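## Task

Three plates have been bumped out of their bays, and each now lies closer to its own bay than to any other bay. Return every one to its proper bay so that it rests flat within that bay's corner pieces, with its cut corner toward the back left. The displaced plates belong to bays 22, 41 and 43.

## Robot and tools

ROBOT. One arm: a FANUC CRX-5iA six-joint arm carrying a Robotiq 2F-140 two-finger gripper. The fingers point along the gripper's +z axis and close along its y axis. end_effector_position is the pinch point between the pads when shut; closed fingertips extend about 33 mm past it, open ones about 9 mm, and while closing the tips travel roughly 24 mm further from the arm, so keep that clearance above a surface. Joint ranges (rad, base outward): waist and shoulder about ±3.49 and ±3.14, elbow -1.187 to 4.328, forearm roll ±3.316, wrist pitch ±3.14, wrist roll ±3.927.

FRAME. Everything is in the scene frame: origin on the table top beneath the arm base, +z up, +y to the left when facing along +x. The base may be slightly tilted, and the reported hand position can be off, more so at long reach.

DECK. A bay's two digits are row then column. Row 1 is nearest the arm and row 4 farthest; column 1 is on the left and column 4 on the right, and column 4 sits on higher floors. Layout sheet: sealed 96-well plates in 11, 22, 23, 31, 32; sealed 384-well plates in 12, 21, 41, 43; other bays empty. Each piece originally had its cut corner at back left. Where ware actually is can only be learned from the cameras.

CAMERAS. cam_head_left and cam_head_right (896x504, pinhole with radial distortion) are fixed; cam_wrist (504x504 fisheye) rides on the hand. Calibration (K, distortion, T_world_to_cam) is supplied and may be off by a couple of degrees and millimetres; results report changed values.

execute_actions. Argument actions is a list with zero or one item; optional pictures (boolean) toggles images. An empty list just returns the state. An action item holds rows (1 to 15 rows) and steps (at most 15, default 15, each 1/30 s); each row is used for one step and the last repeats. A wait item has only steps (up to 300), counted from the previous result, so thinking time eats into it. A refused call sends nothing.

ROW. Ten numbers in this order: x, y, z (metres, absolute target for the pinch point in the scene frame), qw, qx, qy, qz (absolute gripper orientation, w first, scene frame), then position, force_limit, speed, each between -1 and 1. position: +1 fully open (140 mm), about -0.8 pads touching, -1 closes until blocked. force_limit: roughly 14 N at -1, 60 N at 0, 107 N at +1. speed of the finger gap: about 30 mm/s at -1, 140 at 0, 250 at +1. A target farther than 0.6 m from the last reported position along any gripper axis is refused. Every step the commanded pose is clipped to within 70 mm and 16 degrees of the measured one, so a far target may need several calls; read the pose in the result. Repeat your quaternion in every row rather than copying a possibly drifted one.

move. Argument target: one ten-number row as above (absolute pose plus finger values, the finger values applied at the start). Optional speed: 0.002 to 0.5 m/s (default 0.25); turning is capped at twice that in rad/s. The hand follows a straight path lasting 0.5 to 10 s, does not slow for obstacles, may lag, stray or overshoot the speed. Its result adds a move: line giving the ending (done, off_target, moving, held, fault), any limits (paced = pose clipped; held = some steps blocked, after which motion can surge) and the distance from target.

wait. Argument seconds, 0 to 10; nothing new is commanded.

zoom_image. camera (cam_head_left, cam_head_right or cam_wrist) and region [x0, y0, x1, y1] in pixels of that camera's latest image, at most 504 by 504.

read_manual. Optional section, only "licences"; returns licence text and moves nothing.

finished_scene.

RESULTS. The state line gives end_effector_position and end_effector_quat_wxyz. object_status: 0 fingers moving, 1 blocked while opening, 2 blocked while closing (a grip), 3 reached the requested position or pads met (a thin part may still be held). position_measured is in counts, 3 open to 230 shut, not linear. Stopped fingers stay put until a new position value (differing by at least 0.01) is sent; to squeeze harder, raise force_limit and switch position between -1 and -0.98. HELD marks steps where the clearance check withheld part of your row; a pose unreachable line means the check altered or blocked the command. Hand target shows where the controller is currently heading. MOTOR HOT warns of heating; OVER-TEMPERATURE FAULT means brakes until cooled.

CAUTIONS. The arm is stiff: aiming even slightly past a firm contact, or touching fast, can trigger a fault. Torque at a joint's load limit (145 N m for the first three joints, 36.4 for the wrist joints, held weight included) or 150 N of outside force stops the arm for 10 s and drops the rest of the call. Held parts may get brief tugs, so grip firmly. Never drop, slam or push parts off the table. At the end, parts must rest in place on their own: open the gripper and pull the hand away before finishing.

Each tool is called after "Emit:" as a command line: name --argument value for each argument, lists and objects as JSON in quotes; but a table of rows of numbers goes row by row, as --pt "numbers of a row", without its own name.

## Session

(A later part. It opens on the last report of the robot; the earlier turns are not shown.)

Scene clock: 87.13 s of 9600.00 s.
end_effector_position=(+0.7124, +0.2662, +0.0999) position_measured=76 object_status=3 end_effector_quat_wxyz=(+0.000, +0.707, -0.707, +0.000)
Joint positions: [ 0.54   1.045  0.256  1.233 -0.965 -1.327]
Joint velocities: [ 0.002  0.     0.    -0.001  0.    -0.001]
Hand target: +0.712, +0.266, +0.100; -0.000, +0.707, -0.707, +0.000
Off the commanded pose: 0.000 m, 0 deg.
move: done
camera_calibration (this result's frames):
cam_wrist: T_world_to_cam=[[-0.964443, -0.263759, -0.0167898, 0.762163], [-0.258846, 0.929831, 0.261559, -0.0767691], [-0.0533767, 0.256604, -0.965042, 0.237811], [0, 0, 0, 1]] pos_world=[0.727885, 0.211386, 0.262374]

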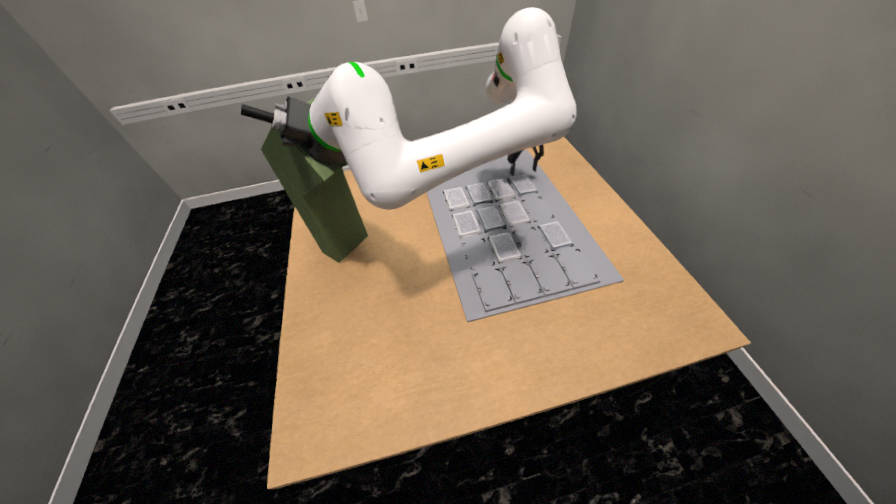

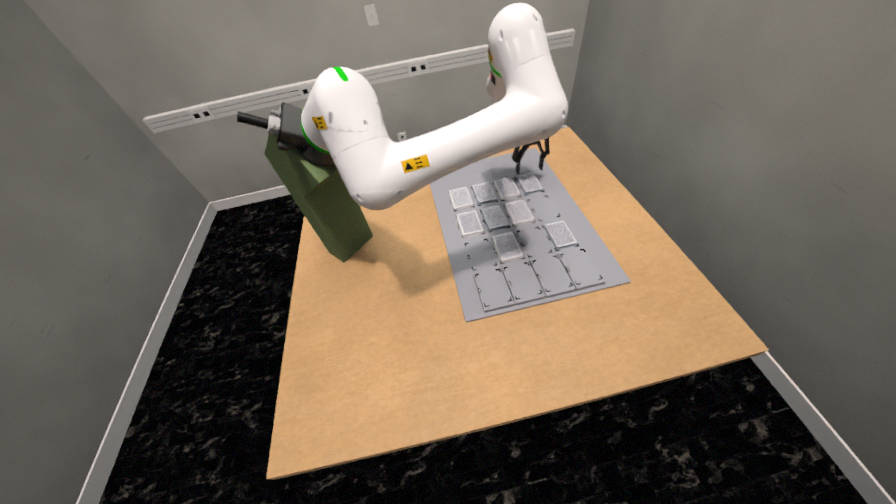

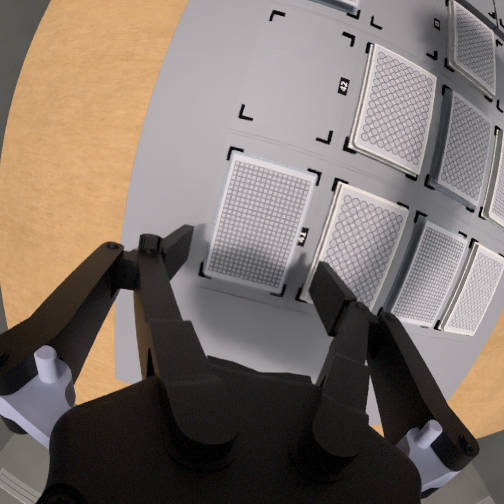

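Emit:
move --target '[0.70, 0.35, 0.13, 0, 0.7071, -0.7071, 0, 0.42, 0.3, -0.3]' --speed 0.2

Emit:
zoom_image --camera "cam_wrist" --region '[170, 60, 370, 260]'

Scene clock: 88.83 s of 9600.00 s.
end_effector_position=(+0.6999, +0.3499, +0.1301) position_measured=76 object_status=3 end_effector_quat_wxyz=(-0.000, +0.707, -0.707, +0.000)
Joint positions: [ 0.65   1.173  0.411  1.158 -1.048 -1.331]
Joint velocities: [ 0.001  0.001  0.002 -0.001  0.001  0.002]
Hand target: +0.700, +0.350, +0.130; -0.000, +0.707, -0.707, +0.000
Off the commanded pose: 0.000 m, 0 deg.
move: done
camera_calibration (this result's frames):
cam_wrist: T_world_to_cam=[[-0.964472, -0.263647, -0.016858, 0.772651], [-0.258756, 0.929856, 0.26156, -0.165811], [-0.053284, 0.256629, -0.96504, 0.244713], [0, 0, 0, 1]] pos_world=[0.715335, 0.295087, 0.292553]

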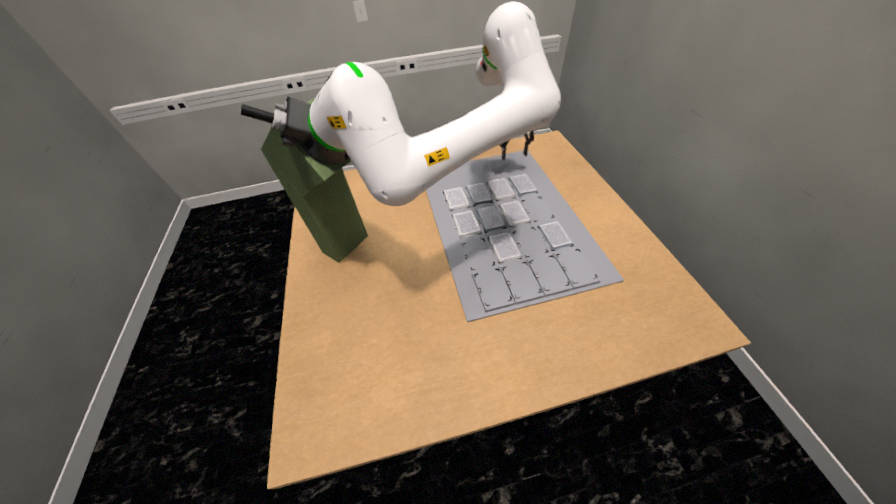

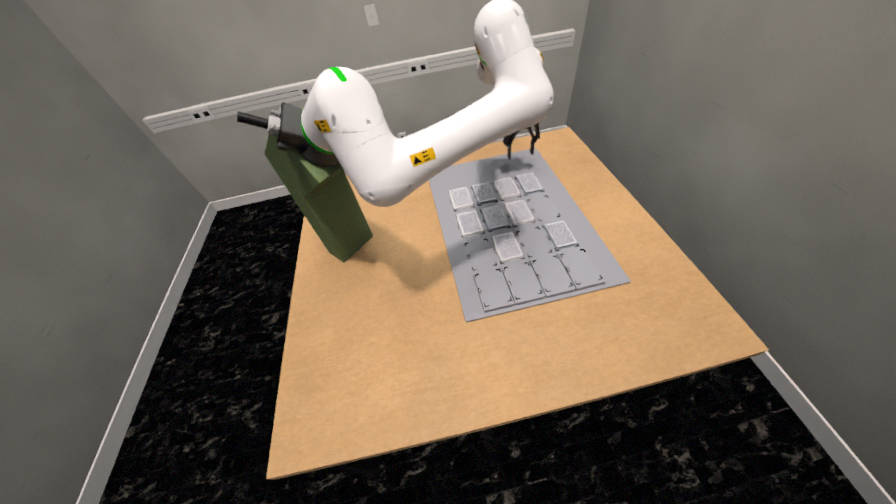

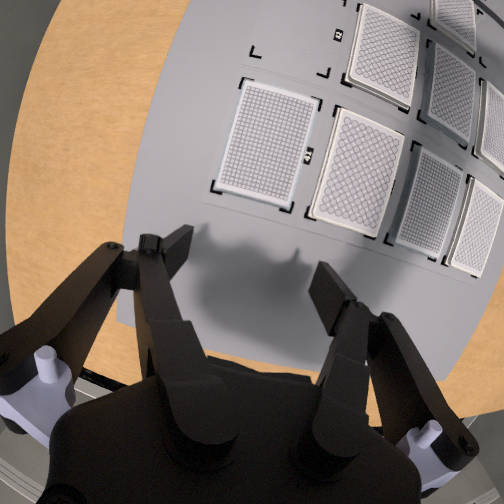

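Region (170, 60, 370, 260) of cam_wrist's 504x504 image, scaled by 2.520, with more detail than that image has.

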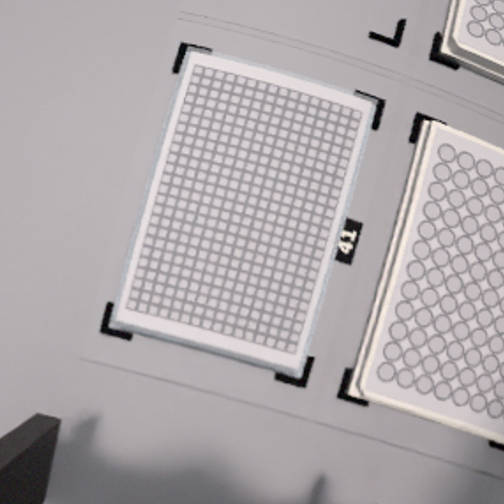

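Seated, with the cut corner at the back left.

Emit:
finished_scene --scene 1

The scene is finished: the task was done.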